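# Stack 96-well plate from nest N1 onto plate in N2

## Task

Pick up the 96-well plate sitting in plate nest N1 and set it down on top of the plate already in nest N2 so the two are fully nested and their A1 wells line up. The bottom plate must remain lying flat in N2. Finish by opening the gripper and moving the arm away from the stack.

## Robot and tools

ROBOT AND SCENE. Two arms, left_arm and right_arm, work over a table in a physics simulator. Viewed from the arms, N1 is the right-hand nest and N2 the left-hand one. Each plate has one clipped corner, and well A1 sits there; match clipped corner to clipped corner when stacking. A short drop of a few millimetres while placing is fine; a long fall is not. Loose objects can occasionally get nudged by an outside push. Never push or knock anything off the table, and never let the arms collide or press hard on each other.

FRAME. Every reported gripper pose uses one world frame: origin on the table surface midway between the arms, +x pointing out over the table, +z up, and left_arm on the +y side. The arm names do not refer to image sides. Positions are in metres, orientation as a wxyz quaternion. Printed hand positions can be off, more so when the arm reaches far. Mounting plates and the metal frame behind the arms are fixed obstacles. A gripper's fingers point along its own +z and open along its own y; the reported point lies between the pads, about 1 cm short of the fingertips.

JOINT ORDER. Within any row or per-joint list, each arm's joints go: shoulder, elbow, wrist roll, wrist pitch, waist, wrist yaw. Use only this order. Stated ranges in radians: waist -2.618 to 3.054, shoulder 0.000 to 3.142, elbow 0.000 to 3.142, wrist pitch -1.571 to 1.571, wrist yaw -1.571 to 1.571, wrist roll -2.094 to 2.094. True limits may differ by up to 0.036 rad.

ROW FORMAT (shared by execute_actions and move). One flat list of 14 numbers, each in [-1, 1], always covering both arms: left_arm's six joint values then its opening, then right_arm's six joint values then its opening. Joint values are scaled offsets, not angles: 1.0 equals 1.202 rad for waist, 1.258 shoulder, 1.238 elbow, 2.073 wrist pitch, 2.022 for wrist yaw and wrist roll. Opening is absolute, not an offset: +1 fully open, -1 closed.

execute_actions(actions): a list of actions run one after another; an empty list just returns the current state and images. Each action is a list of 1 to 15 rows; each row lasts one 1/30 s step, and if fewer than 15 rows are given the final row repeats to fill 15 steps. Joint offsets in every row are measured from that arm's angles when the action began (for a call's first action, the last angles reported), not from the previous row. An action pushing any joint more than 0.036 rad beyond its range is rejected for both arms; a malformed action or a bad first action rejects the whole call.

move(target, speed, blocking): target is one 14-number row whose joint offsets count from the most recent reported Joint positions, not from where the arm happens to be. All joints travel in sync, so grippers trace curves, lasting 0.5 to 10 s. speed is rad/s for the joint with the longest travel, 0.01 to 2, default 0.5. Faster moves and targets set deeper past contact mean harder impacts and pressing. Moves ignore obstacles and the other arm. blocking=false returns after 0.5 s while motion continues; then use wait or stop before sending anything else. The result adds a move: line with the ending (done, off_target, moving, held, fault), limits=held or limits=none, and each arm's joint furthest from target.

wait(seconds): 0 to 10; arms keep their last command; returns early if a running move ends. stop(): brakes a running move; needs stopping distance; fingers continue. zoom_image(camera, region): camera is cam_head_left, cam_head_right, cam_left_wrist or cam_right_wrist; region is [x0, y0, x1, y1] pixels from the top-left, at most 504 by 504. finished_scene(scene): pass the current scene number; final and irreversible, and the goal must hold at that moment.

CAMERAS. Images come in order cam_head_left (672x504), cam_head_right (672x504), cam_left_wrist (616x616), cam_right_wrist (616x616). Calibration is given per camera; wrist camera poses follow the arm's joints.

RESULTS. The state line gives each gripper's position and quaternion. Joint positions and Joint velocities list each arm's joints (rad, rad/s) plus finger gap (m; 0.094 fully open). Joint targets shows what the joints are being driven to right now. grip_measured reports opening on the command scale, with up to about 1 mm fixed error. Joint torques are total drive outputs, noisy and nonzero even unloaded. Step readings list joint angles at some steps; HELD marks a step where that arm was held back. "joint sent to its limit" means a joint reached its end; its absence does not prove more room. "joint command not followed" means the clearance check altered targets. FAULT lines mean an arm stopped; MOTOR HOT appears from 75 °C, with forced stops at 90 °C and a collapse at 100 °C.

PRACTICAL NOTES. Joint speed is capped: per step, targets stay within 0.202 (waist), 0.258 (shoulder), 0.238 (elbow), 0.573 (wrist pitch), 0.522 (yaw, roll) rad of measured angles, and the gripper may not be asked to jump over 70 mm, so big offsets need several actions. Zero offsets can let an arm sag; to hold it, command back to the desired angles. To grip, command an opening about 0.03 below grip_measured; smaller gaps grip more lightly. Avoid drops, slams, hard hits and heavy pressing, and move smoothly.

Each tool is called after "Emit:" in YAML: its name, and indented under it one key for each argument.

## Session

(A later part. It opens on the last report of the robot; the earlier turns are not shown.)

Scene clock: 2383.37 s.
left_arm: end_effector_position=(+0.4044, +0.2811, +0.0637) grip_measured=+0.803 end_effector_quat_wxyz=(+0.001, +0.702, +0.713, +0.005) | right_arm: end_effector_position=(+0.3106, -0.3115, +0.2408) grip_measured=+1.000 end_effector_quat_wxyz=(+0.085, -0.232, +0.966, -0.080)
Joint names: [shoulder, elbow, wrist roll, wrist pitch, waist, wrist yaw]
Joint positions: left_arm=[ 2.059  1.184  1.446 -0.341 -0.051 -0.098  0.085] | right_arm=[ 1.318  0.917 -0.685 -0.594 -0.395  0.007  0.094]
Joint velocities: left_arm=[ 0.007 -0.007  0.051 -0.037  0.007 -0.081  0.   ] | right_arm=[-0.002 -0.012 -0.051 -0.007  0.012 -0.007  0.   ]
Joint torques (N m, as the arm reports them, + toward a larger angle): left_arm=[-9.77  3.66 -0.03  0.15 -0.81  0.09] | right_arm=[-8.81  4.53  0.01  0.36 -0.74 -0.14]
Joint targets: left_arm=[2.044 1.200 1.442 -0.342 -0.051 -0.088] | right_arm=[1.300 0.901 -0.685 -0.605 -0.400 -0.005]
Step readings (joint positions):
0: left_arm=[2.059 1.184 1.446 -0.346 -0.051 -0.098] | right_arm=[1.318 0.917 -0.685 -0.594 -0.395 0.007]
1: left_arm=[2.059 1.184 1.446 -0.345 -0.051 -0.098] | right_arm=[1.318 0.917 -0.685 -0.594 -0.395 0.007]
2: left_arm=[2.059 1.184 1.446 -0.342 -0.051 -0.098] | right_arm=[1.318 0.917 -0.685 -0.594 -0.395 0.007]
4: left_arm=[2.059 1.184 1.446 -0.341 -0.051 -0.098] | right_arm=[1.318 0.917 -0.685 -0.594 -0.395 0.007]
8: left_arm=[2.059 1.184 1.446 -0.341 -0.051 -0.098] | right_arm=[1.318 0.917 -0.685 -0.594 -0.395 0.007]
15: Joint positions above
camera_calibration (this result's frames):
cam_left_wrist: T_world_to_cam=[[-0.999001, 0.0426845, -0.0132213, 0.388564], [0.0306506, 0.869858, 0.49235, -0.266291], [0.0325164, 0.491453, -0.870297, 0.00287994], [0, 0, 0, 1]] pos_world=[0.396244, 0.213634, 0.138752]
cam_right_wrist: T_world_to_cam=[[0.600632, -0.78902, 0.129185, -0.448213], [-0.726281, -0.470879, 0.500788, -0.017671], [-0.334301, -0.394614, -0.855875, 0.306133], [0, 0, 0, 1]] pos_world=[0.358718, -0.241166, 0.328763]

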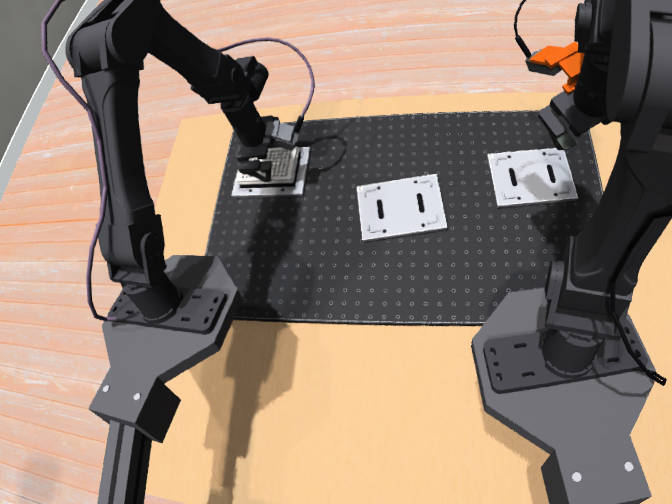

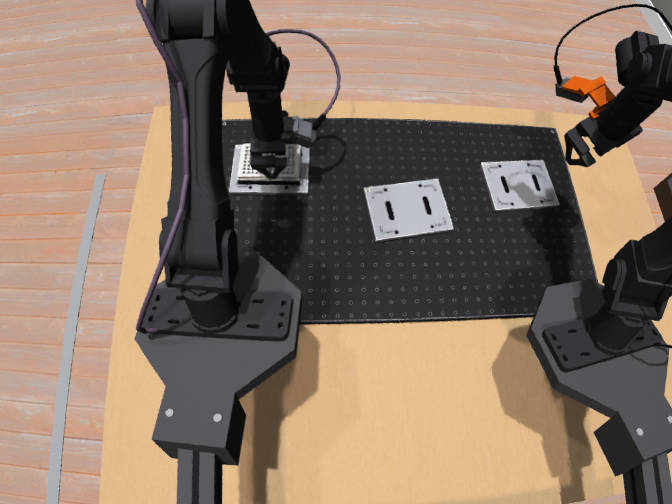

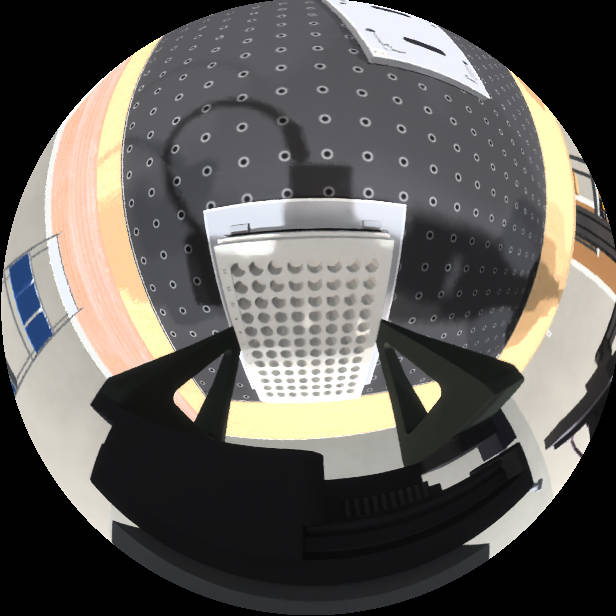

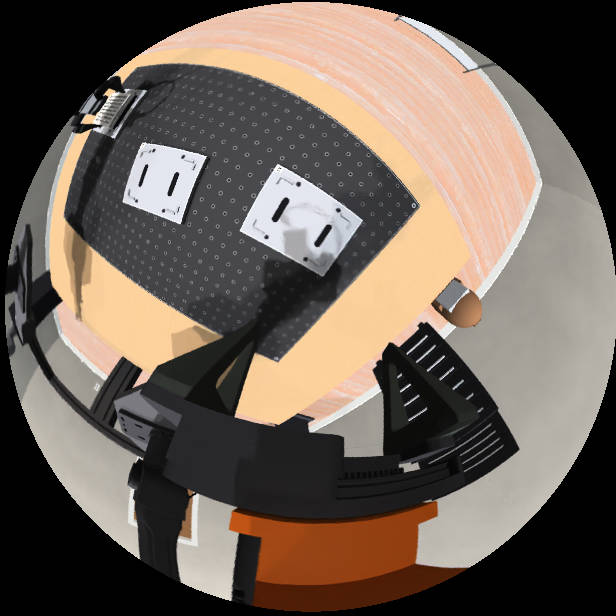

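Emit:
execute_actions:
  actions:
    - [[-0.012,0.0129,-0.002,0.012,0,0.005,0.80,-0.0143,-0.0129,0,-0.0053,-0.0042,-0.0060,1],[-0.012,0.0129,-0.002,0.012,0,0.005,0.80,-0.0143,-0.0129,0,-0.0053,-0.0042,-0.0060,1],[-0.012,0.0129,-0.002,0.012,0,0.005,0.80,-0.0143,-0.0129,0,-0.0053,-0.0042,-0.0060,1],[-0.012,0.0129,-0.002,0.002,0,0.005,0.80,-0.0143,-0.0129,0,-0.0053,-0.0042,-0.0060,1]]

Emit:
zoom_image:
  camera: "cam_left_wrist"
  region: [200, 220, 240, 250]

Emit:
zoom_image:
  camera: "cam_left_wrist"
  region: [360, 215, 400, 245]

Scene clock: 2391.37 s.
left_arm: end_effector_position=(+0.4045, +0.2811, +0.0637) grip_measured=+0.803 end_effector_quat_wxyz=(+0.001, +0.701, +0.713, +0.005) | right_arm: end_effector_position=(+0.3106, -0.3115, +0.2408) grip_measured=+1.000 end_effector_quat_wxyz=(+0.085, -0.232, +0.966, -0.080)
Joint names: [shoulder, elbow, wrist roll, wrist pitch, waist, wrist yaw]
Joint positions: left_arm=[ 2.059  1.184  1.446 -0.341 -0.051 -0.098  0.085] | right_arm=[ 1.318  0.917 -0.685 -0.594 -0.395  0.007  0.094]
Joint velocities: left_arm=[-0.002  0.022  0.037 -0.037 -0.002  0.051  0.001] | right_arm=[-0.012 -0.012 -0.007 -0.095 -0.012 -0.037  0.   ]
Joint torques (N m, as the arm reports them, + toward a larger angle): left_arm=[-9.85  3.67 -0.03  0.18 -0.8   0.09] | right_arm=[-8.77  4.56  0.01  0.36 -0.73 -0.13]
Joint targets: left_arm=[2.044 1.200 1.442 -0.337 -0.051 -0.088] | right_arm=[1.300 0.901 -0.685 -0.605 -0.400 -0.005]
Step readings (joint positions):
0: left_arm=[2.059 1.184 1.446 -0.341 -0.051 -0.098] | right_arm=[1.318 0.917 -0.685 -0.594 -0.395 0.007]
1: left_arm=[2.059 1.184 1.446 -0.340 -0.051 -0.098] | right_arm=[1.318 0.917 -0.685 -0.594 -0.395 0.007]
2: left_arm=[2.059 1.184 1.446 -0.340 -0.051 -0.098] | right_arm=[1.318 0.917 -0.685 -0.594 -0.395 0.007]
4: left_arm=[2.059 1.184 1.446 -0.341 -0.051 -0.098] | right_arm=[1.318 0.917 -0.685 -0.594 -0.395 0.007]
8: left_arm=[2.059 1.184 1.446 -0.341 -0.051 -0.098] | right_arm=[1.318 0.917 -0.685 -0.594 -0.395 0.007]
15: Joint positions above
camera_calibration (this result's frames):
cam_left_wrist: T_world_to_cam=[[-0.998998, 0.042649, -0.0136003, 0.388691], [0.0304342, 0.869879, 0.492325, -0.266202], [0.0328277, 0.491418, -0.870305, 0.00276698], [0, 0, 0, 1]] pos_world=[0.396312, 0.213627, 0.138753]
cam_right_wrist: T_world_to_cam=[[0.600632, -0.78902, 0.129185, -0.448213], [-0.726281, -0.470879, 0.500788, -0.017671], [-0.334301, -0.394614, -0.855875, 0.306133], [0, 0, 0, 1]] pos_world=[0.358718, -0.241166, 0.328763]

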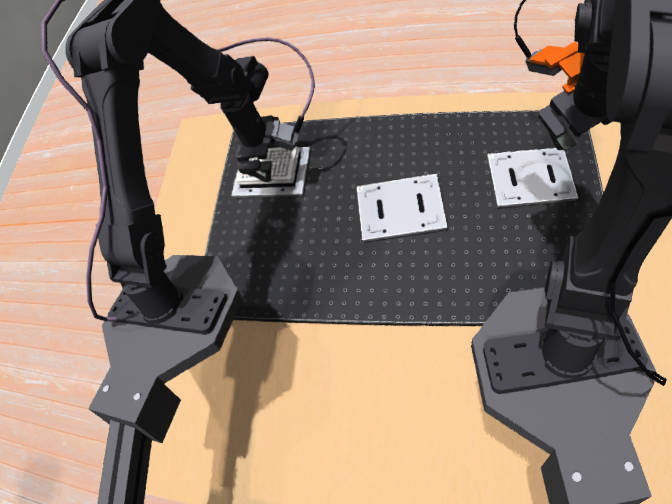

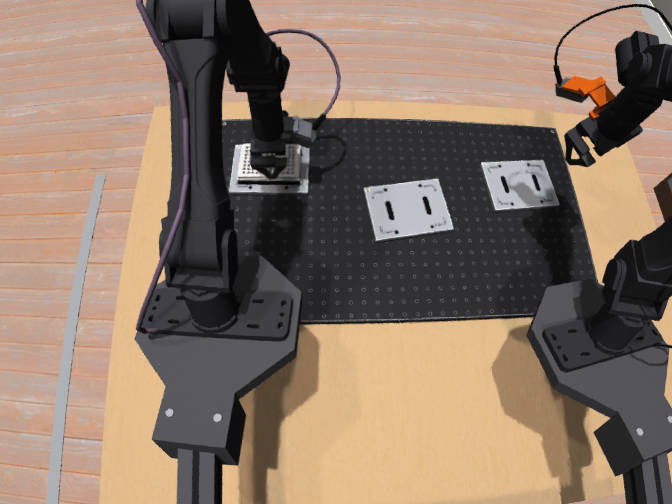

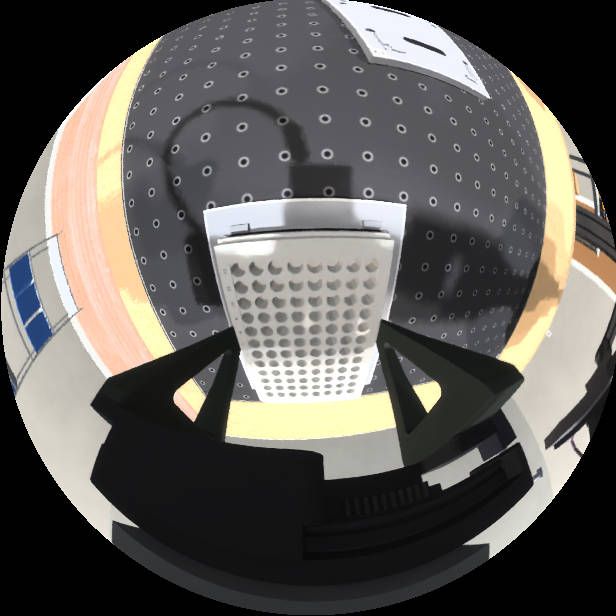

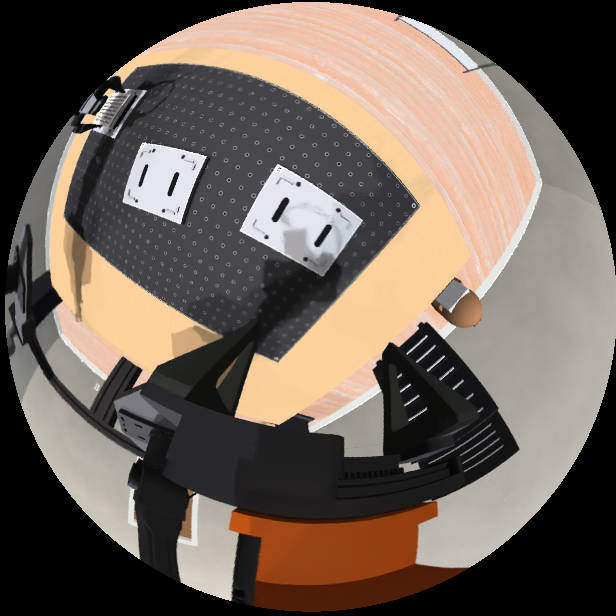

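Region (200, 220, 240, 250) of cam_left_wrist's 616x616 image, scaled by 12.600, with more detail than that image has; it fills the top 378 rows of this view, and the rest is white.

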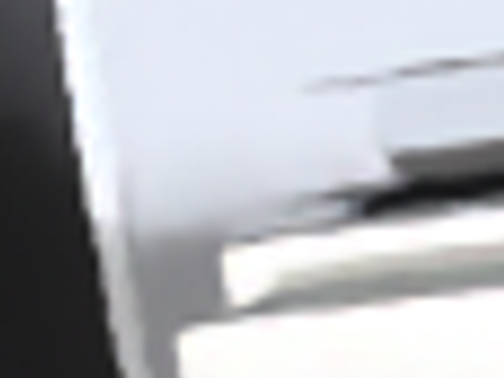

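Region (360, 215, 400, 245) of cam_left_wrist's 616x616 image, scaled by 12.600, with more detail than that image has; it fills the top 378 rows of this view, and the rest is white.

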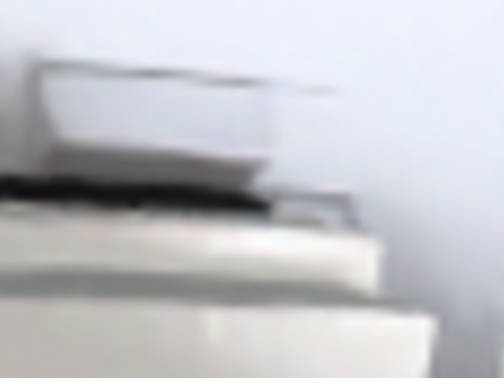

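Emit:
execute_actions:
  actions:
    - [[-0.012,0.0129,-0.002,-0.0087,0,0.005,1,-0.0143,-0.0129,0,-0.0053,-0.0042,-0.0060,1]]

Emit:
move:
  target: [-0.052,0.0129,-0.002,-0.030,0,0.005,1,-0.0143,-0.0129,0,-0.0053,-0.0042,-0.0060,1]
  speed: 0.1

Scene clock: 2415.37 s.
left_arm: end_effector_position=(+0.4033, +0.2812, +0.0637) grip_measured=+1.000 end_effector_quat_wxyz=(-0.001, +0.702, +0.712, +0.003) | right_arm: end_effector_position=(+0.3106, -0.3115, +0.2408) grip_measured=+1.000 end_effector_quat_wxyz=(+0.085, -0.232, +0.966, -0.080)
Joint names: [shoulder, elbow, wrist roll, wrist pitch, waist, wrist yaw]
Joint positions: left_arm=[ 2.059  1.184  1.446 -0.345 -0.051 -0.098  0.094] | right_arm=[ 1.318  0.917 -0.685 -0.594 -0.395  0.007  0.094]
Joint velocities: left_arm=[-0.017 -0.007 -0.007 -0.037 -0.017 -0.066  0.   ] | right_arm=[ 0.012 -0.002 -0.037 -0.007  0.002 -0.007  0.   ]
Joint torques (N m, as the arm reports them, + toward a larger angle): left_arm=[-9.84  3.66 -0.03  0.01 -0.8   0.1 ] | right_arm=[-8.83  4.54  0.01  0.37 -0.73 -0.13]
Joint targets: left_arm=[2.044 1.200 1.442 -0.359 -0.051 -0.088] | right_arm=[1.300 0.901 -0.685 -0.605 -0.400 -0.005]
Step readings (joint positions):
0: left_arm=[2.059 1.184 1.446 -0.341 -0.051 -0.098] | right_arm=[1.318 0.917 -0.685 -0.594 -0.395 0.007]
1: left_arm=[2.059 1.184 1.446 -0.342 -0.051 -0.098] | right_arm=[1.318 0.917 -0.685 -0.594 -0.395 0.007]
2: left_arm=[2.059 1.184 1.446 -0.342 -0.051 -0.098] | right_arm=[1.318 0.917 -0.685 -0.594 -0.395 0.007]
4: left_arm=[2.059 1.184 1.446 -0.343 -0.051 -0.098] | right_arm=[1.318 0.917 -0.685 -0.594 -0.395 0.007]
8: left_arm=[2.059 1.184 1.446 -0.345 -0.051 -0.098] | right_arm=[1.318 0.917 -0.685 -0.594 -0.395 0.007]
15: Joint positions above
camera_calibration (this result's frames):
cam_left_wrist: T_world_to_cam=[[-0.999033, 0.0431101, -0.00867349, 0.387036], [0.0332477, 0.869598, 0.49264, -0.267355], [0.0287802, 0.491875, -0.87019, 0.00423221], [0, 0, 0, 1]] pos_world=[0.395428, 0.213724, 0.13875]
cam_right_wrist: T_world_to_cam=[[0.600632, -0.78902, 0.129185, -0.448213], [-0.726281, -0.470879, 0.500788, -0.017671], [-0.334301, -0.394614, -0.855875, 0.306133], [0, 0, 0, 1]] pos_world=[0.358718, -0.241166, 0.328763]

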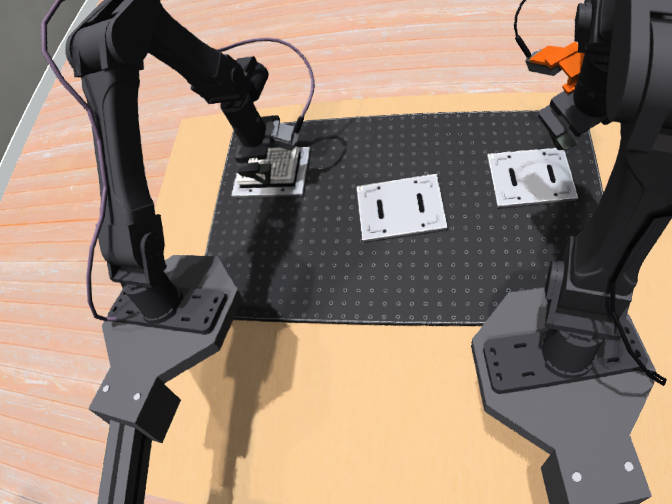

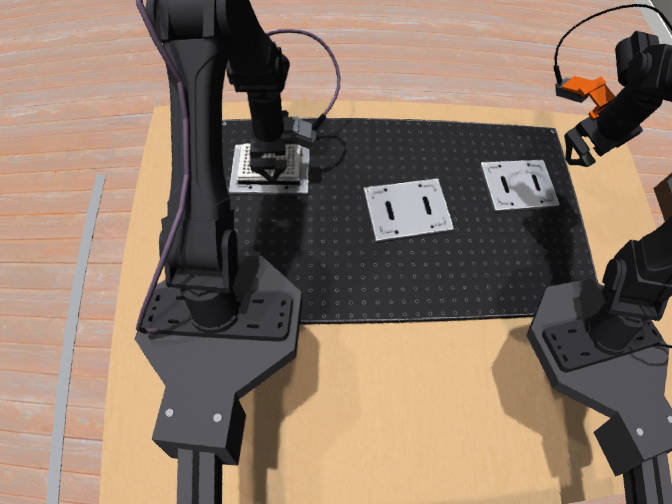

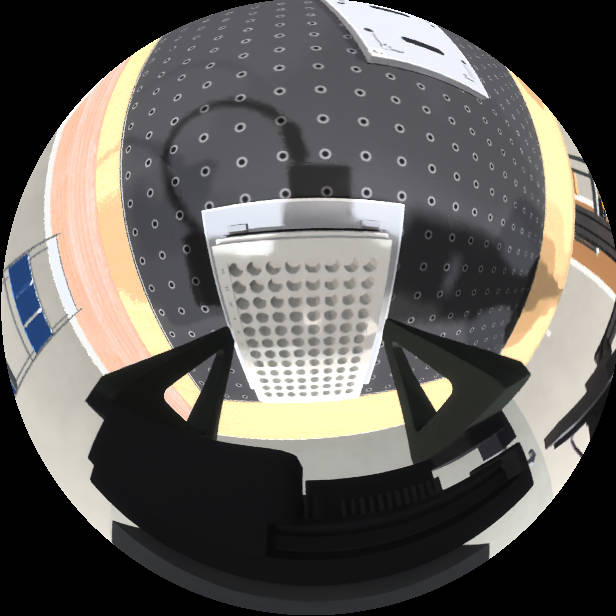

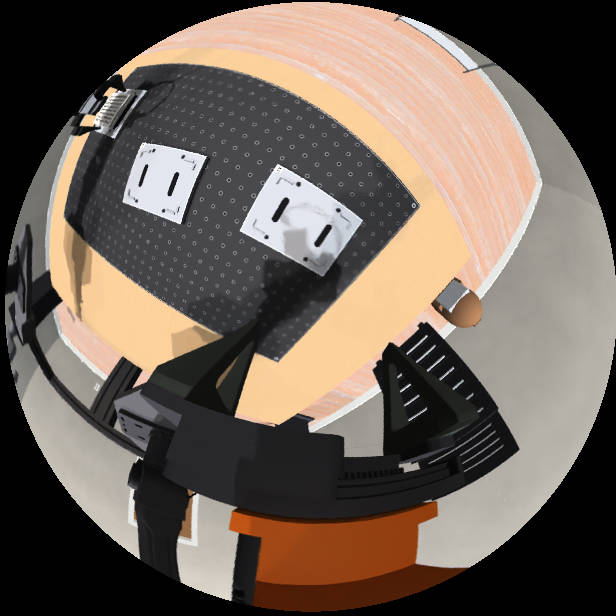

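Scene clock: 2416.57 s.
left_arm: end_effector_position=(+0.4023, +0.2826, +0.0771) grip_measured=+1.000 end_effector_quat_wxyz=(-0.004, +0.702, +0.712, +0.001) | right_arm: end_effector_position=(+0.3106, -0.3115, +0.2408) grip_measured=+1.000 end_effector_quat_wxyz=(+0.085, -0.232, +0.966, -0.080)
Joint names: [shoulder, elbow, wrist roll, wrist pitch, waist, wrist yaw]
Joint positions: left_arm=[ 2.019  1.184  1.446 -0.394 -0.051 -0.098  0.094] | right_arm=[ 1.318  0.917 -0.685 -0.594 -0.395  0.007  0.094]
Joint velocities: left_arm=[ 0.002 -0.012  0.037  0.022 -0.022 -0.037  0.   ] | right_arm=[-0.007 -0.012 -0.022  0.007  0.017  0.022  0.   ]
Joint torques (N m, as the arm reports them, + toward a larger angle): left_arm=[-10.46   3.81  -0.03   0.    -0.78   0.1 ] | right_arm=[-8.79  4.55  0.01  0.36 -0.72 -0.13]
Joint targets: left_arm=[1.994 1.200 1.442 -0.408 -0.051 -0.088] | right_arm=[1.300 0.901 -0.685 -0.605 -0.400 -0.005]
move: off_target (left_arm); limits=none; left_arm: farthest joint: the shoulder, 0.026 radians from its target (0.066 radians at the start); right_arm: farthest joint: the shoulder, 0.018 radians from its target (0.018 radians at the start)
camera_calibration (this result's frames):
cam_left_wrist: T_world_to_cam=[[-0.999035, 0.0439194, 0.0000439329, 0.385199], [0.0382287, 0.869096, 0.493164, -0.277014], [0.0216213, 0.49269, -0.869936, 0.0179025], [0, 0, 0, 1]] pos_world=[0.39503, 0.215014, 0.152171]
cam_right_wrist: T_world_to_cam=[[0.600632, -0.78902, 0.129185, -0.448213], [-0.726281, -0.470879, 0.500788, -0.017671], [-0.334301, -0.394614, -0.855875, 0.306133], [0, 0, 0, 1]] pos_world=[0.358718, -0.241166, 0.328763]

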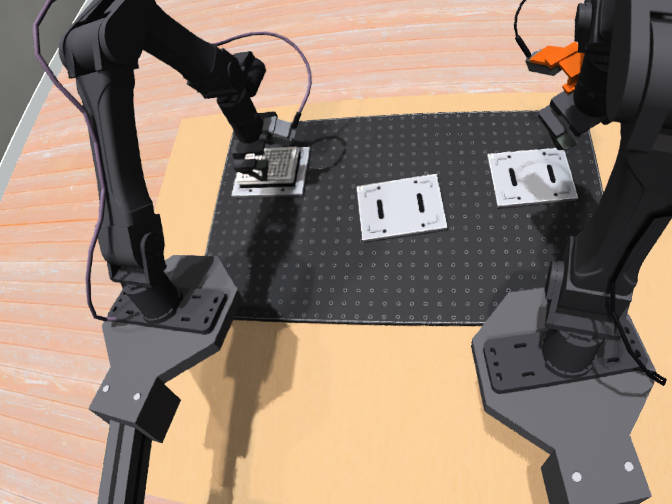

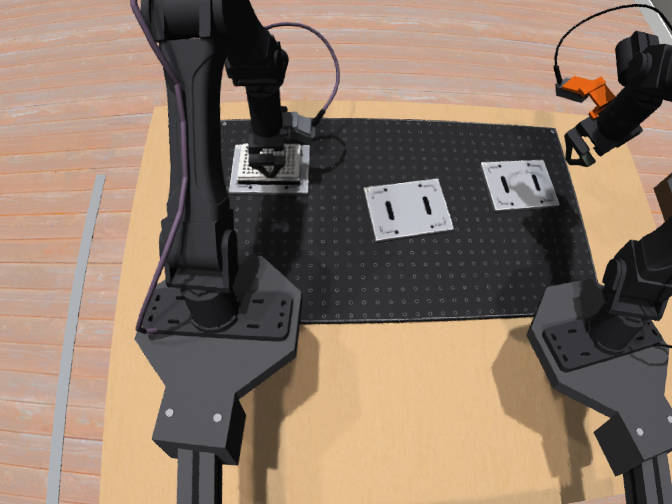

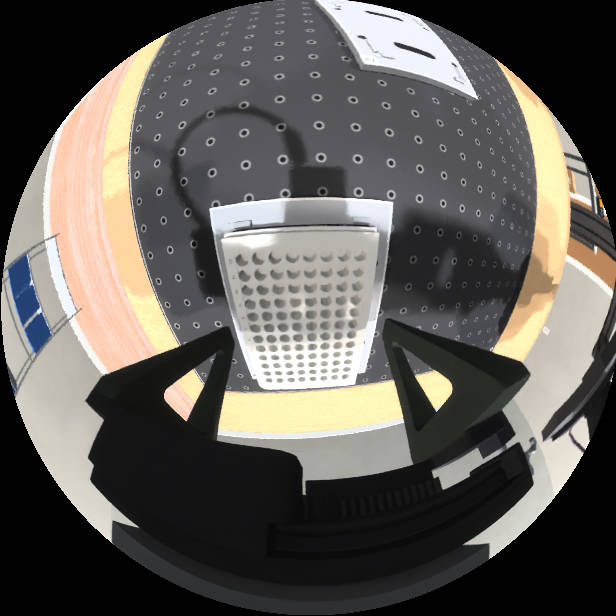

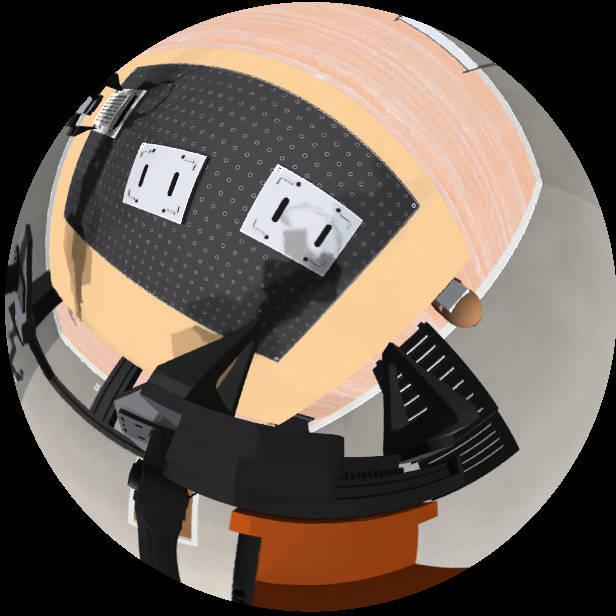

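Emit:
move:
  target: [-0.0445,0.0129,-0.002,-0.0207,0,0.005,1,-0.0143,-0.0129,0,-0.0053,-0.0042,-0.0060,1]
  speed: 0.15

Scene clock: 2421.17 s.
left_arm: end_effector_position=(+0.4036, +0.2834, +0.0880) grip_measured=+1.000 end_effector_quat_wxyz=(-0.003, +0.702, +0.712, +0.002) | right_arm: end_effector_position=(+0.3106, -0.3115, +0.2408) grip_measured=+1.000 end_effector_quat_wxyz=(+0.085, -0.232, +0.966, -0.080)
Joint names: [shoulder, elbow, wrist roll, wrist pitch, waist, wrist yaw]
Joint positions: left_arm=[ 1.987  1.184  1.446 -0.424 -0.051 -0.098  0.094] | right_arm=[ 1.318  0.917 -0.685 -0.594 -0.395  0.007  0.094]
Joint velocities: left_arm=[-0.037 -0.007  0.022  0.022 -0.002 -0.051  0.   ] | right_arm=[-0.007 -0.007 -0.007 -0.037  0.012  0.007  0.   ]
Joint torques (N m, as the arm reports them, + toward a larger angle): left_arm=[-10.29   3.93  -0.03  -0.01  -0.78   0.1 ] | right_arm=[-8.76  4.53  0.01  0.36 -0.75 -0.14]
Joint targets: left_arm=[1.963 1.200 1.442 -0.437 -0.051 -0.088] | right_arm=[1.300 0.901 -0.685 -0.605 -0.400 -0.005]
move: off_target (left_arm); limits=none; left_arm: farthest joint: the shoulder, 0.024 radians from its target (0.056 radians at the start); right_arm: farthest joint: the shoulder, 0.018 radians from its target (0.018 radians at the start)
camera_calibration (this result's frames):
cam_left_wrist: T_world_to_cam=[[-0.999043, 0.0436388, -0.0029883, 0.38681], [0.0364957, 0.869271, 0.492987, -0.282517], [0.024111, 0.492406, -0.870032, 0.0259964], [0, 0, 0, 1]] pos_world=[0.396123, 0.215903, 0.163051]
cam_right_wrist: T_world_to_cam=[[0.600632, -0.78902, 0.129185, -0.448213], [-0.726281, -0.470879, 0.500788, -0.017671], [-0.334301, -0.394614, -0.855875, 0.306133], [0, 0, 0, 1]] pos_world=[0.358718, -0.241166, 0.328763]

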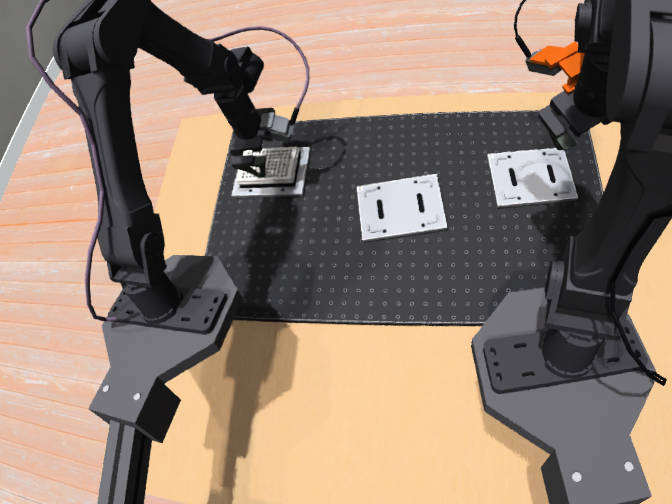

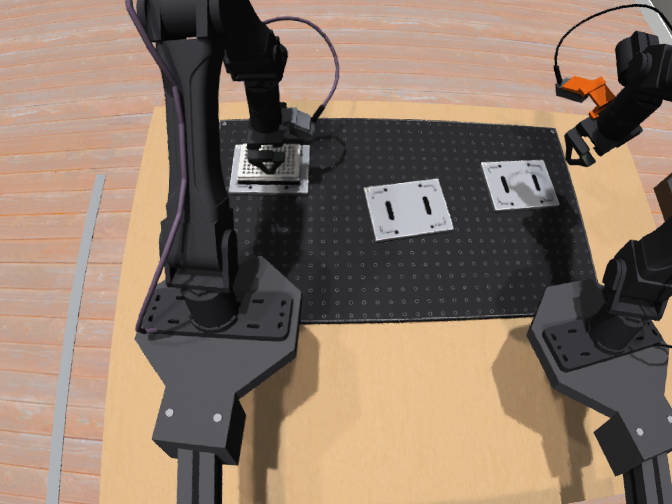

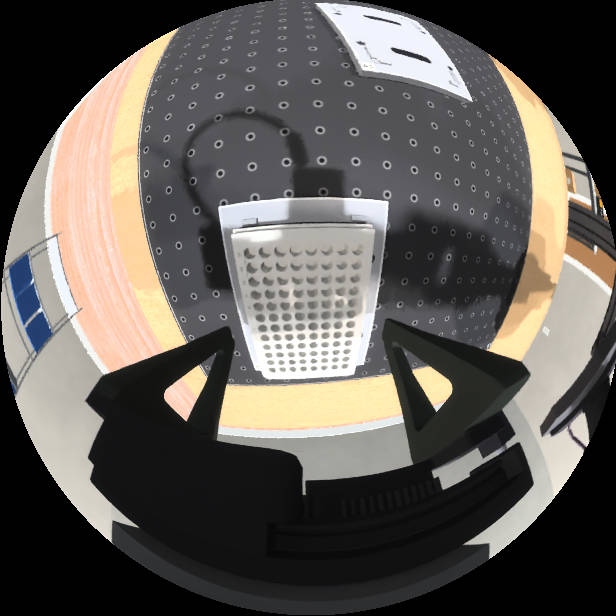

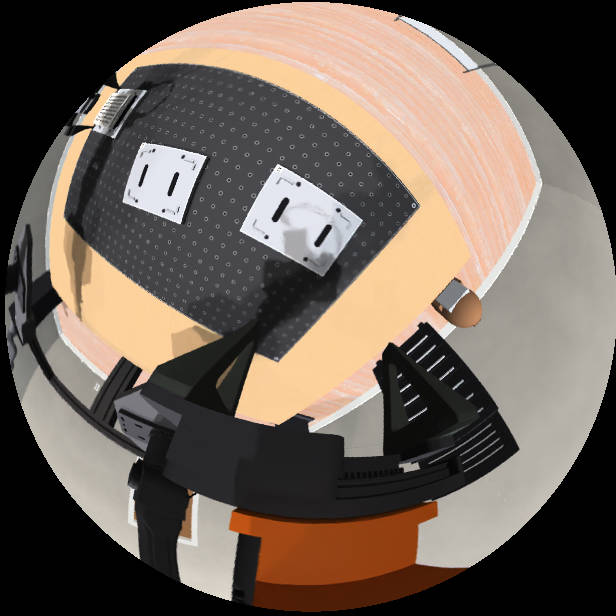

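Emit:
zoom_image:
  camera: "cam_left_wrist"
  region: [210, 190, 400, 400]

Region (210, 190, 400, 400) of cam_left_wrist's 616x616 image, scaled by 2.400, with more detail than that image has; it fills the left 456 columns of this view, and the rest is white.

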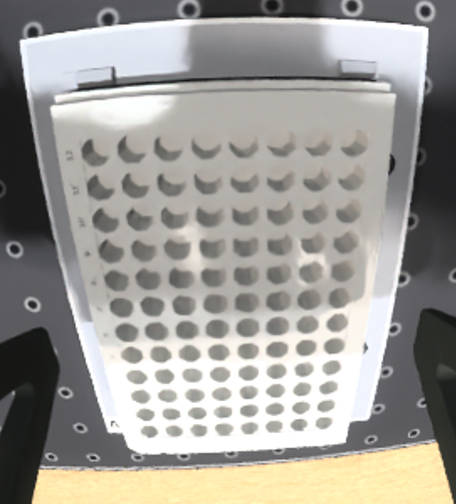

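Emit:
move:
  target: [-0.019,0.0129,-0.9,-0.0063,0,0.005,1,-0.0143,-0.0129,0,-0.0053,-0.0042,-0.0060,1]
  speed: 1.6

Scene clock: 2430.97 s.
left_arm: end_effector_position=(+0.4021, +0.2829, +0.0880) grip_measured=+1.000 end_effector_quat_wxyz=(-0.004, -0.127, +0.992, +0.002) | right_arm: end_effector_position=(+0.3106, -0.3115, +0.2408) grip_measured=+1.000 end_effector_quat_wxyz=(+0.085, -0.232, +0.966, -0.080)
Joint names: [shoulder, elbow, wrist roll, wrist pitch, waist, wrist yaw]
Joint positions: left_arm=[ 1.987  1.184 -0.366 -0.429 -0.051 -0.094  0.094] | right_arm=[ 1.318  0.917 -0.685 -0.594 -0.395  0.007  0.094]
Joint velocities: left_arm=[-0.017  0.002 -0.007 -0.007 -0.012 -0.022  0.   ] | right_arm=[-0.007 -0.007 -0.007  0.022 -0.017 -0.022  0.   ]
Joint torques (N m, as the arm reports them, + toward a larger angle): left_arm=[-10.32   3.93  -0.01   0.06  -0.77   0.07] | right_arm=[-8.8   4.55  0.01  0.36 -0.72 -0.12]
Joint targets: left_arm=[1.963 1.200 -0.374 -0.437 -0.051 -0.088] | right_arm=[1.300 0.901 -0.685 -0.605 -0.400 -0.005]
move: off_target (left_arm); limits=none; left_arm: farthest joint: the shoulder, 0.024 radians from its target (0.024 radians at the start); right_arm: farthest joint: the shoulder, 0.018 radians from its target (0.018 radians at the start)
camera_calibration (this result's frames):
cam_left_wrist: T_world_to_cam=[[0.195726, -0.980613, -0.0094198, 0.195174], [-0.85177, -0.174754, 0.493912, 0.370461], [-0.485983, -0.0886478, -0.869461, 0.39575], [0, 0, 0, 1]] pos_world=[0.469675, 0.291212, 0.162952]
cam_right_wrist: T_world_to_cam=[[0.600632, -0.78902, 0.129185, -0.448213], [-0.726281, -0.470879, 0.500788, -0.017671], [-0.334301, -0.394614, -0.855875, 0.306133], [0, 0, 0, 1]] pos_world=[0.358718, -0.241166, 0.328763]

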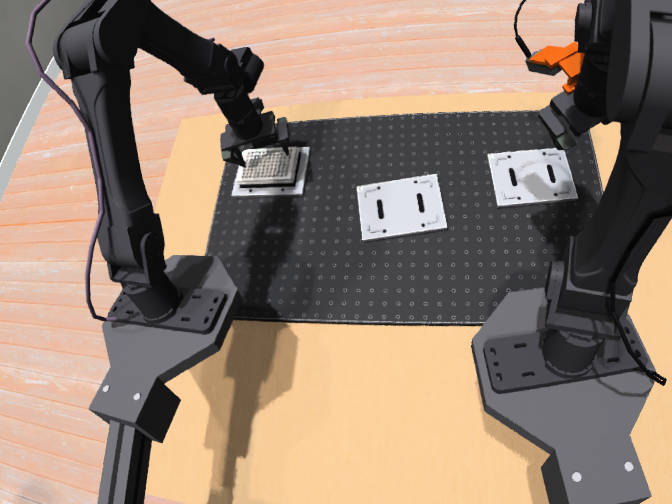

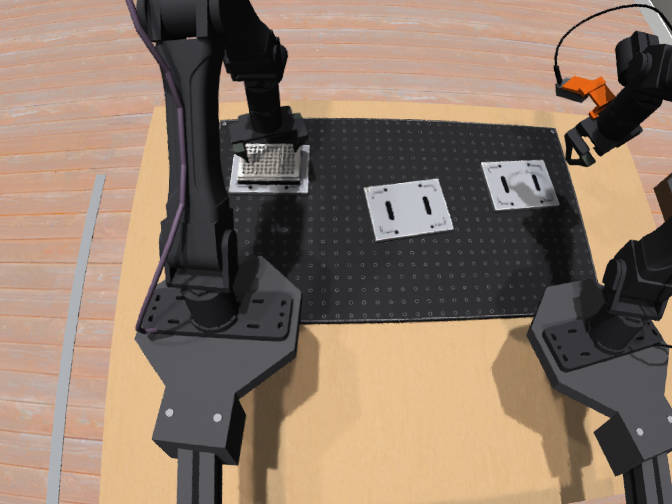

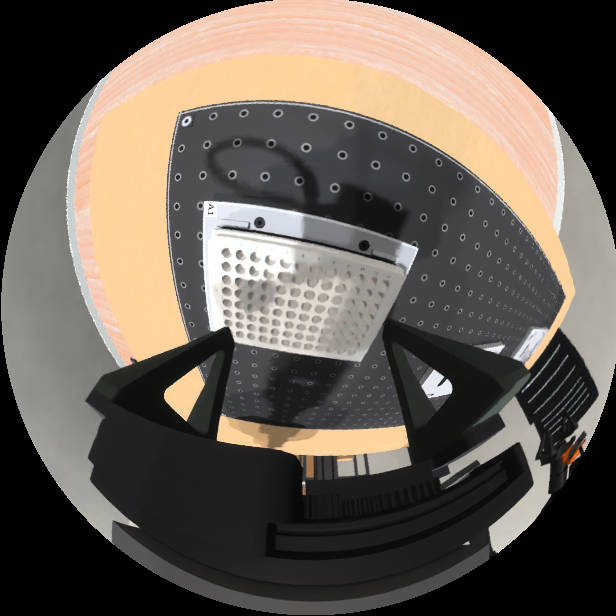

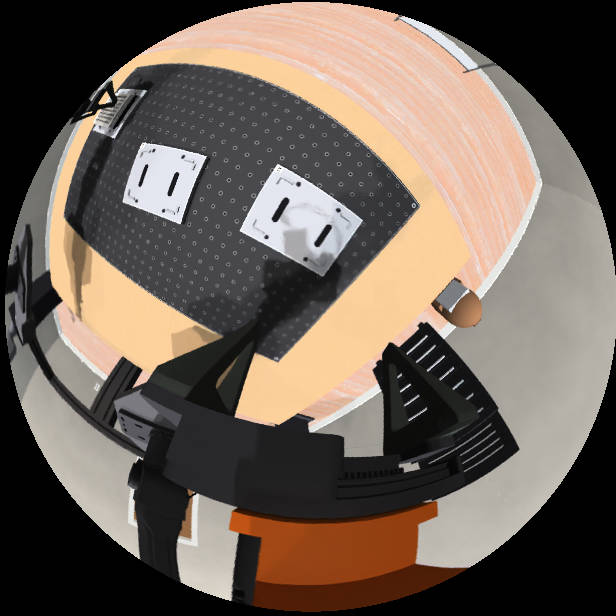

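Emit:
zoom_image:
  camera: "cam_left_wrist"
  region: [195, 190, 430, 300]

Region (195, 190, 430, 300) of cam_left_wrist's 616x616 image, scaled by 2.145, with more detail than that image has; it fills the top 236 rows of this view, and the rest is white.

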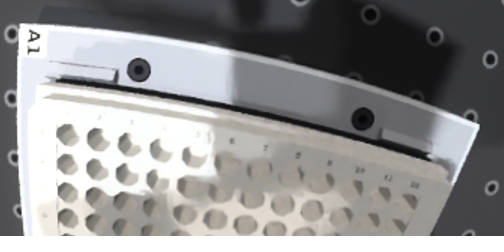

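Emit:
zoom_image:
  camera: "cam_left_wrist"
  region: [198, 195, 268, 255]

Emit:
zoom_image:
  camera: "cam_left_wrist"
  region: [360, 230, 430, 290]

Region (198, 195, 268, 255) of cam_left_wrist's 616x616 image, scaled by 7.200, with more detail than that image has; it fills the top 432 rows of this view, and the rest is white.

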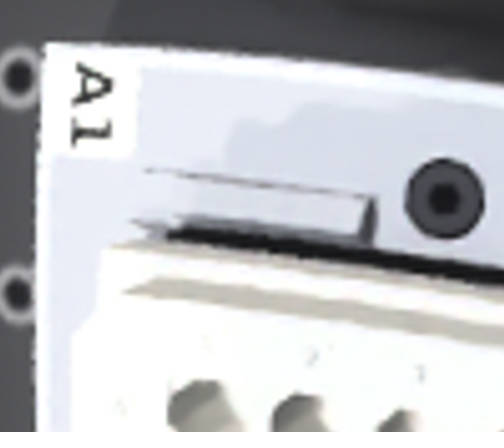

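Region (360, 230, 430, 290) of cam_left_wrist's 616x616 image, scaled by 7.200, with more detail than that image has; it fills the top 432 rows of this view, and the rest is white.

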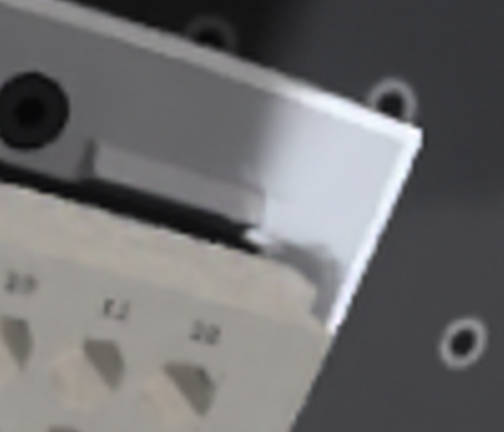

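Emit:
move:
  target: [-0.019,0.0129,-0.652,-0.0039,0.029,0.003,1,-0.0143,-0.0129,0,-0.0053,-0.0042,-0.0060,1]
  speed: 1.6

Scene clock: 2454.87 s.
left_arm: end_effector_position=(+0.4027, +0.2941, +0.0871) grip_measured=+1.000 end_effector_quat_wxyz=(+0.001, +0.715, -0.699, -0.006) | right_arm: end_effector_position=(+0.3106, -0.3115, +0.2408) grip_measured=+1.000 end_effector_quat_wxyz=(+0.085, -0.232, +0.966, -0.080)
Joint names: [shoulder, elbow, wrist roll, wrist pitch, waist, wrist yaw]
Joint positions: left_arm=[ 1.987  1.184 -1.676 -0.429 -0.022 -0.089  0.094] | right_arm=[ 1.318  0.917 -0.685 -0.594 -0.395  0.007  0.094]
Joint velocities: left_arm=[ 0.012 -0.007 -0.037  0.007 -0.022  0.051  0.   ] | right_arm=[-0.002  0.002 -0.007 -0.022  0.002  0.037  0.   ]
Joint torques (N m, as the arm reports them, + toward a larger angle): left_arm=[-10.32   3.92  -0.1    0.04  -0.26   0.02] | right_arm=[-8.82  4.57  0.01  0.36 -0.76 -0.13]
Joint targets: left_arm=[1.963 1.200 -1.684 -0.437 -0.016 -0.088] | right_arm=[1.300 0.901 -0.685 -0.605 -0.400 -0.005]
move: off_target (left_arm); limits=none; left_arm: farthest joint: the shoulder, 0.024 radians from its target (0.024 radians at the start); right_arm: farthest joint: the shoulder, 0.018 radians from its target (0.018 radians at the start)
camera_calibration (this result's frames):
cam_left_wrist: T_world_to_cam=[[0.999204, -0.0368022, -0.0154053, -0.394574], [-0.0248649, -0.87641, 0.480923, 0.247824], [-0.0312004, -0.480157, -0.876627, 0.32887], [0, 0, 0, 1]] pos_world=[0.410683, 0.360583, 0.163033]
cam_right_wrist: T_world_to_cam=[[0.600632, -0.78902, 0.129185, -0.448213], [-0.726281, -0.470879, 0.500788, -0.017671], [-0.334301, -0.394614, -0.855875, 0.306133], [0, 0, 0, 1]] pos_world=[0.358718, -0.241166, 0.328763]

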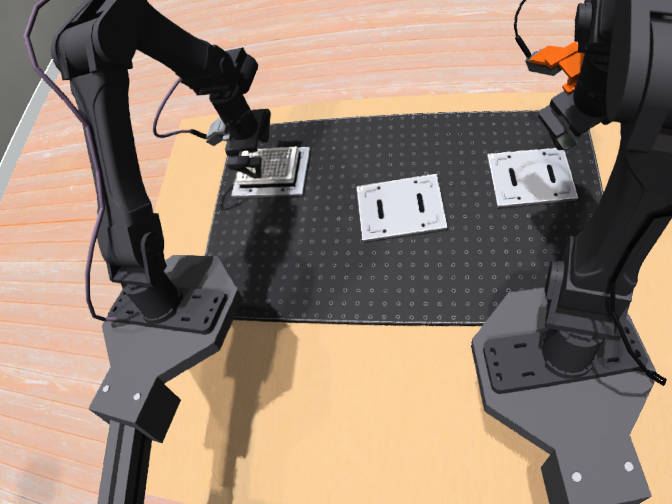

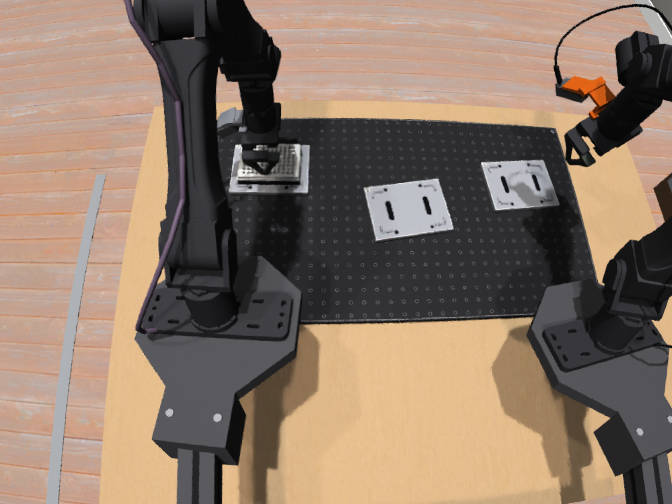

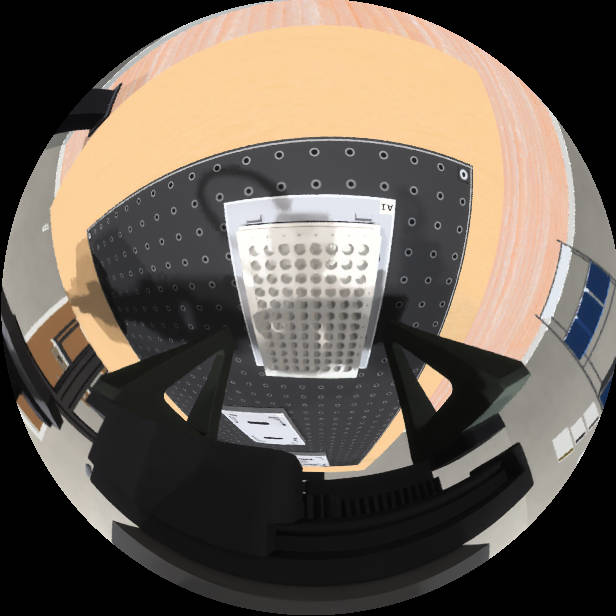

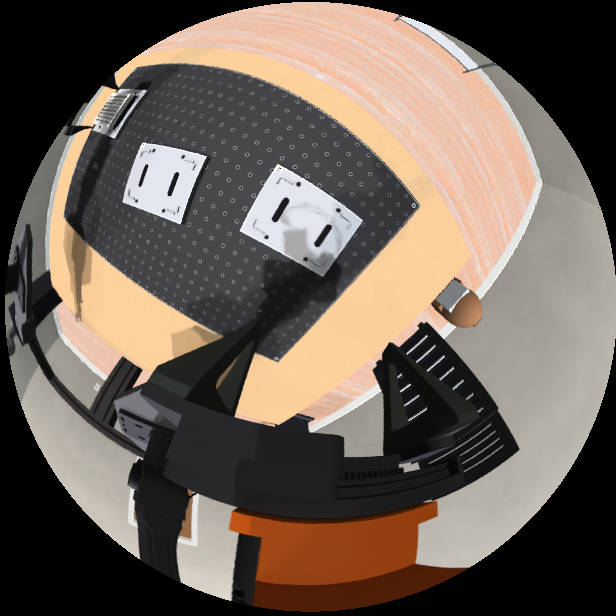

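Emit:
zoom_image:
  camera: "cam_left_wrist"
  region: [220, 190, 400, 260]

Region (220, 190, 400, 260) of cam_left_wrist's 616x616 image, scaled by 2.800, with more detail than that image has.

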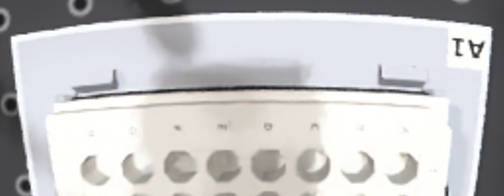

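Emit:
zoom_image:
  camera: "cam_left_wrist"
  region: [225, 205, 285, 245]

Emit:
zoom_image:
  camera: "cam_left_wrist"
  region: [340, 195, 400, 245]

Region (225, 205, 285, 245) of cam_left_wrist's 616x616 image, scaled by 8.400, with more detail than that image has.

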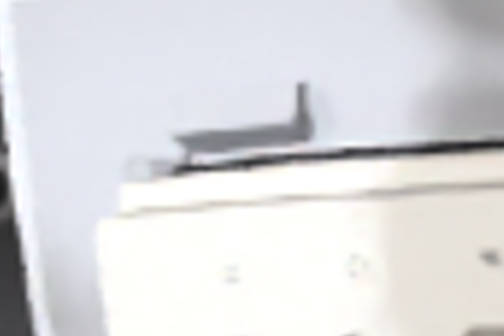

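Region (340, 195, 400, 245) of cam_left_wrist's 616x616 image, scaled by 8.400, with more detail than that image has.

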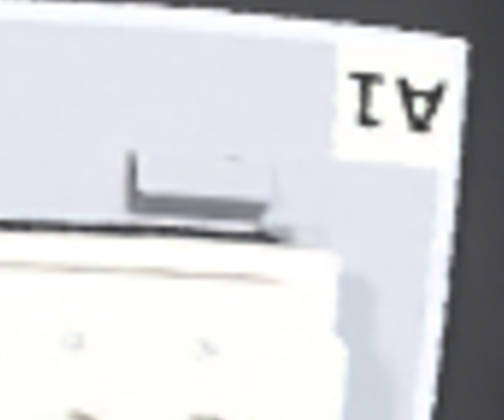

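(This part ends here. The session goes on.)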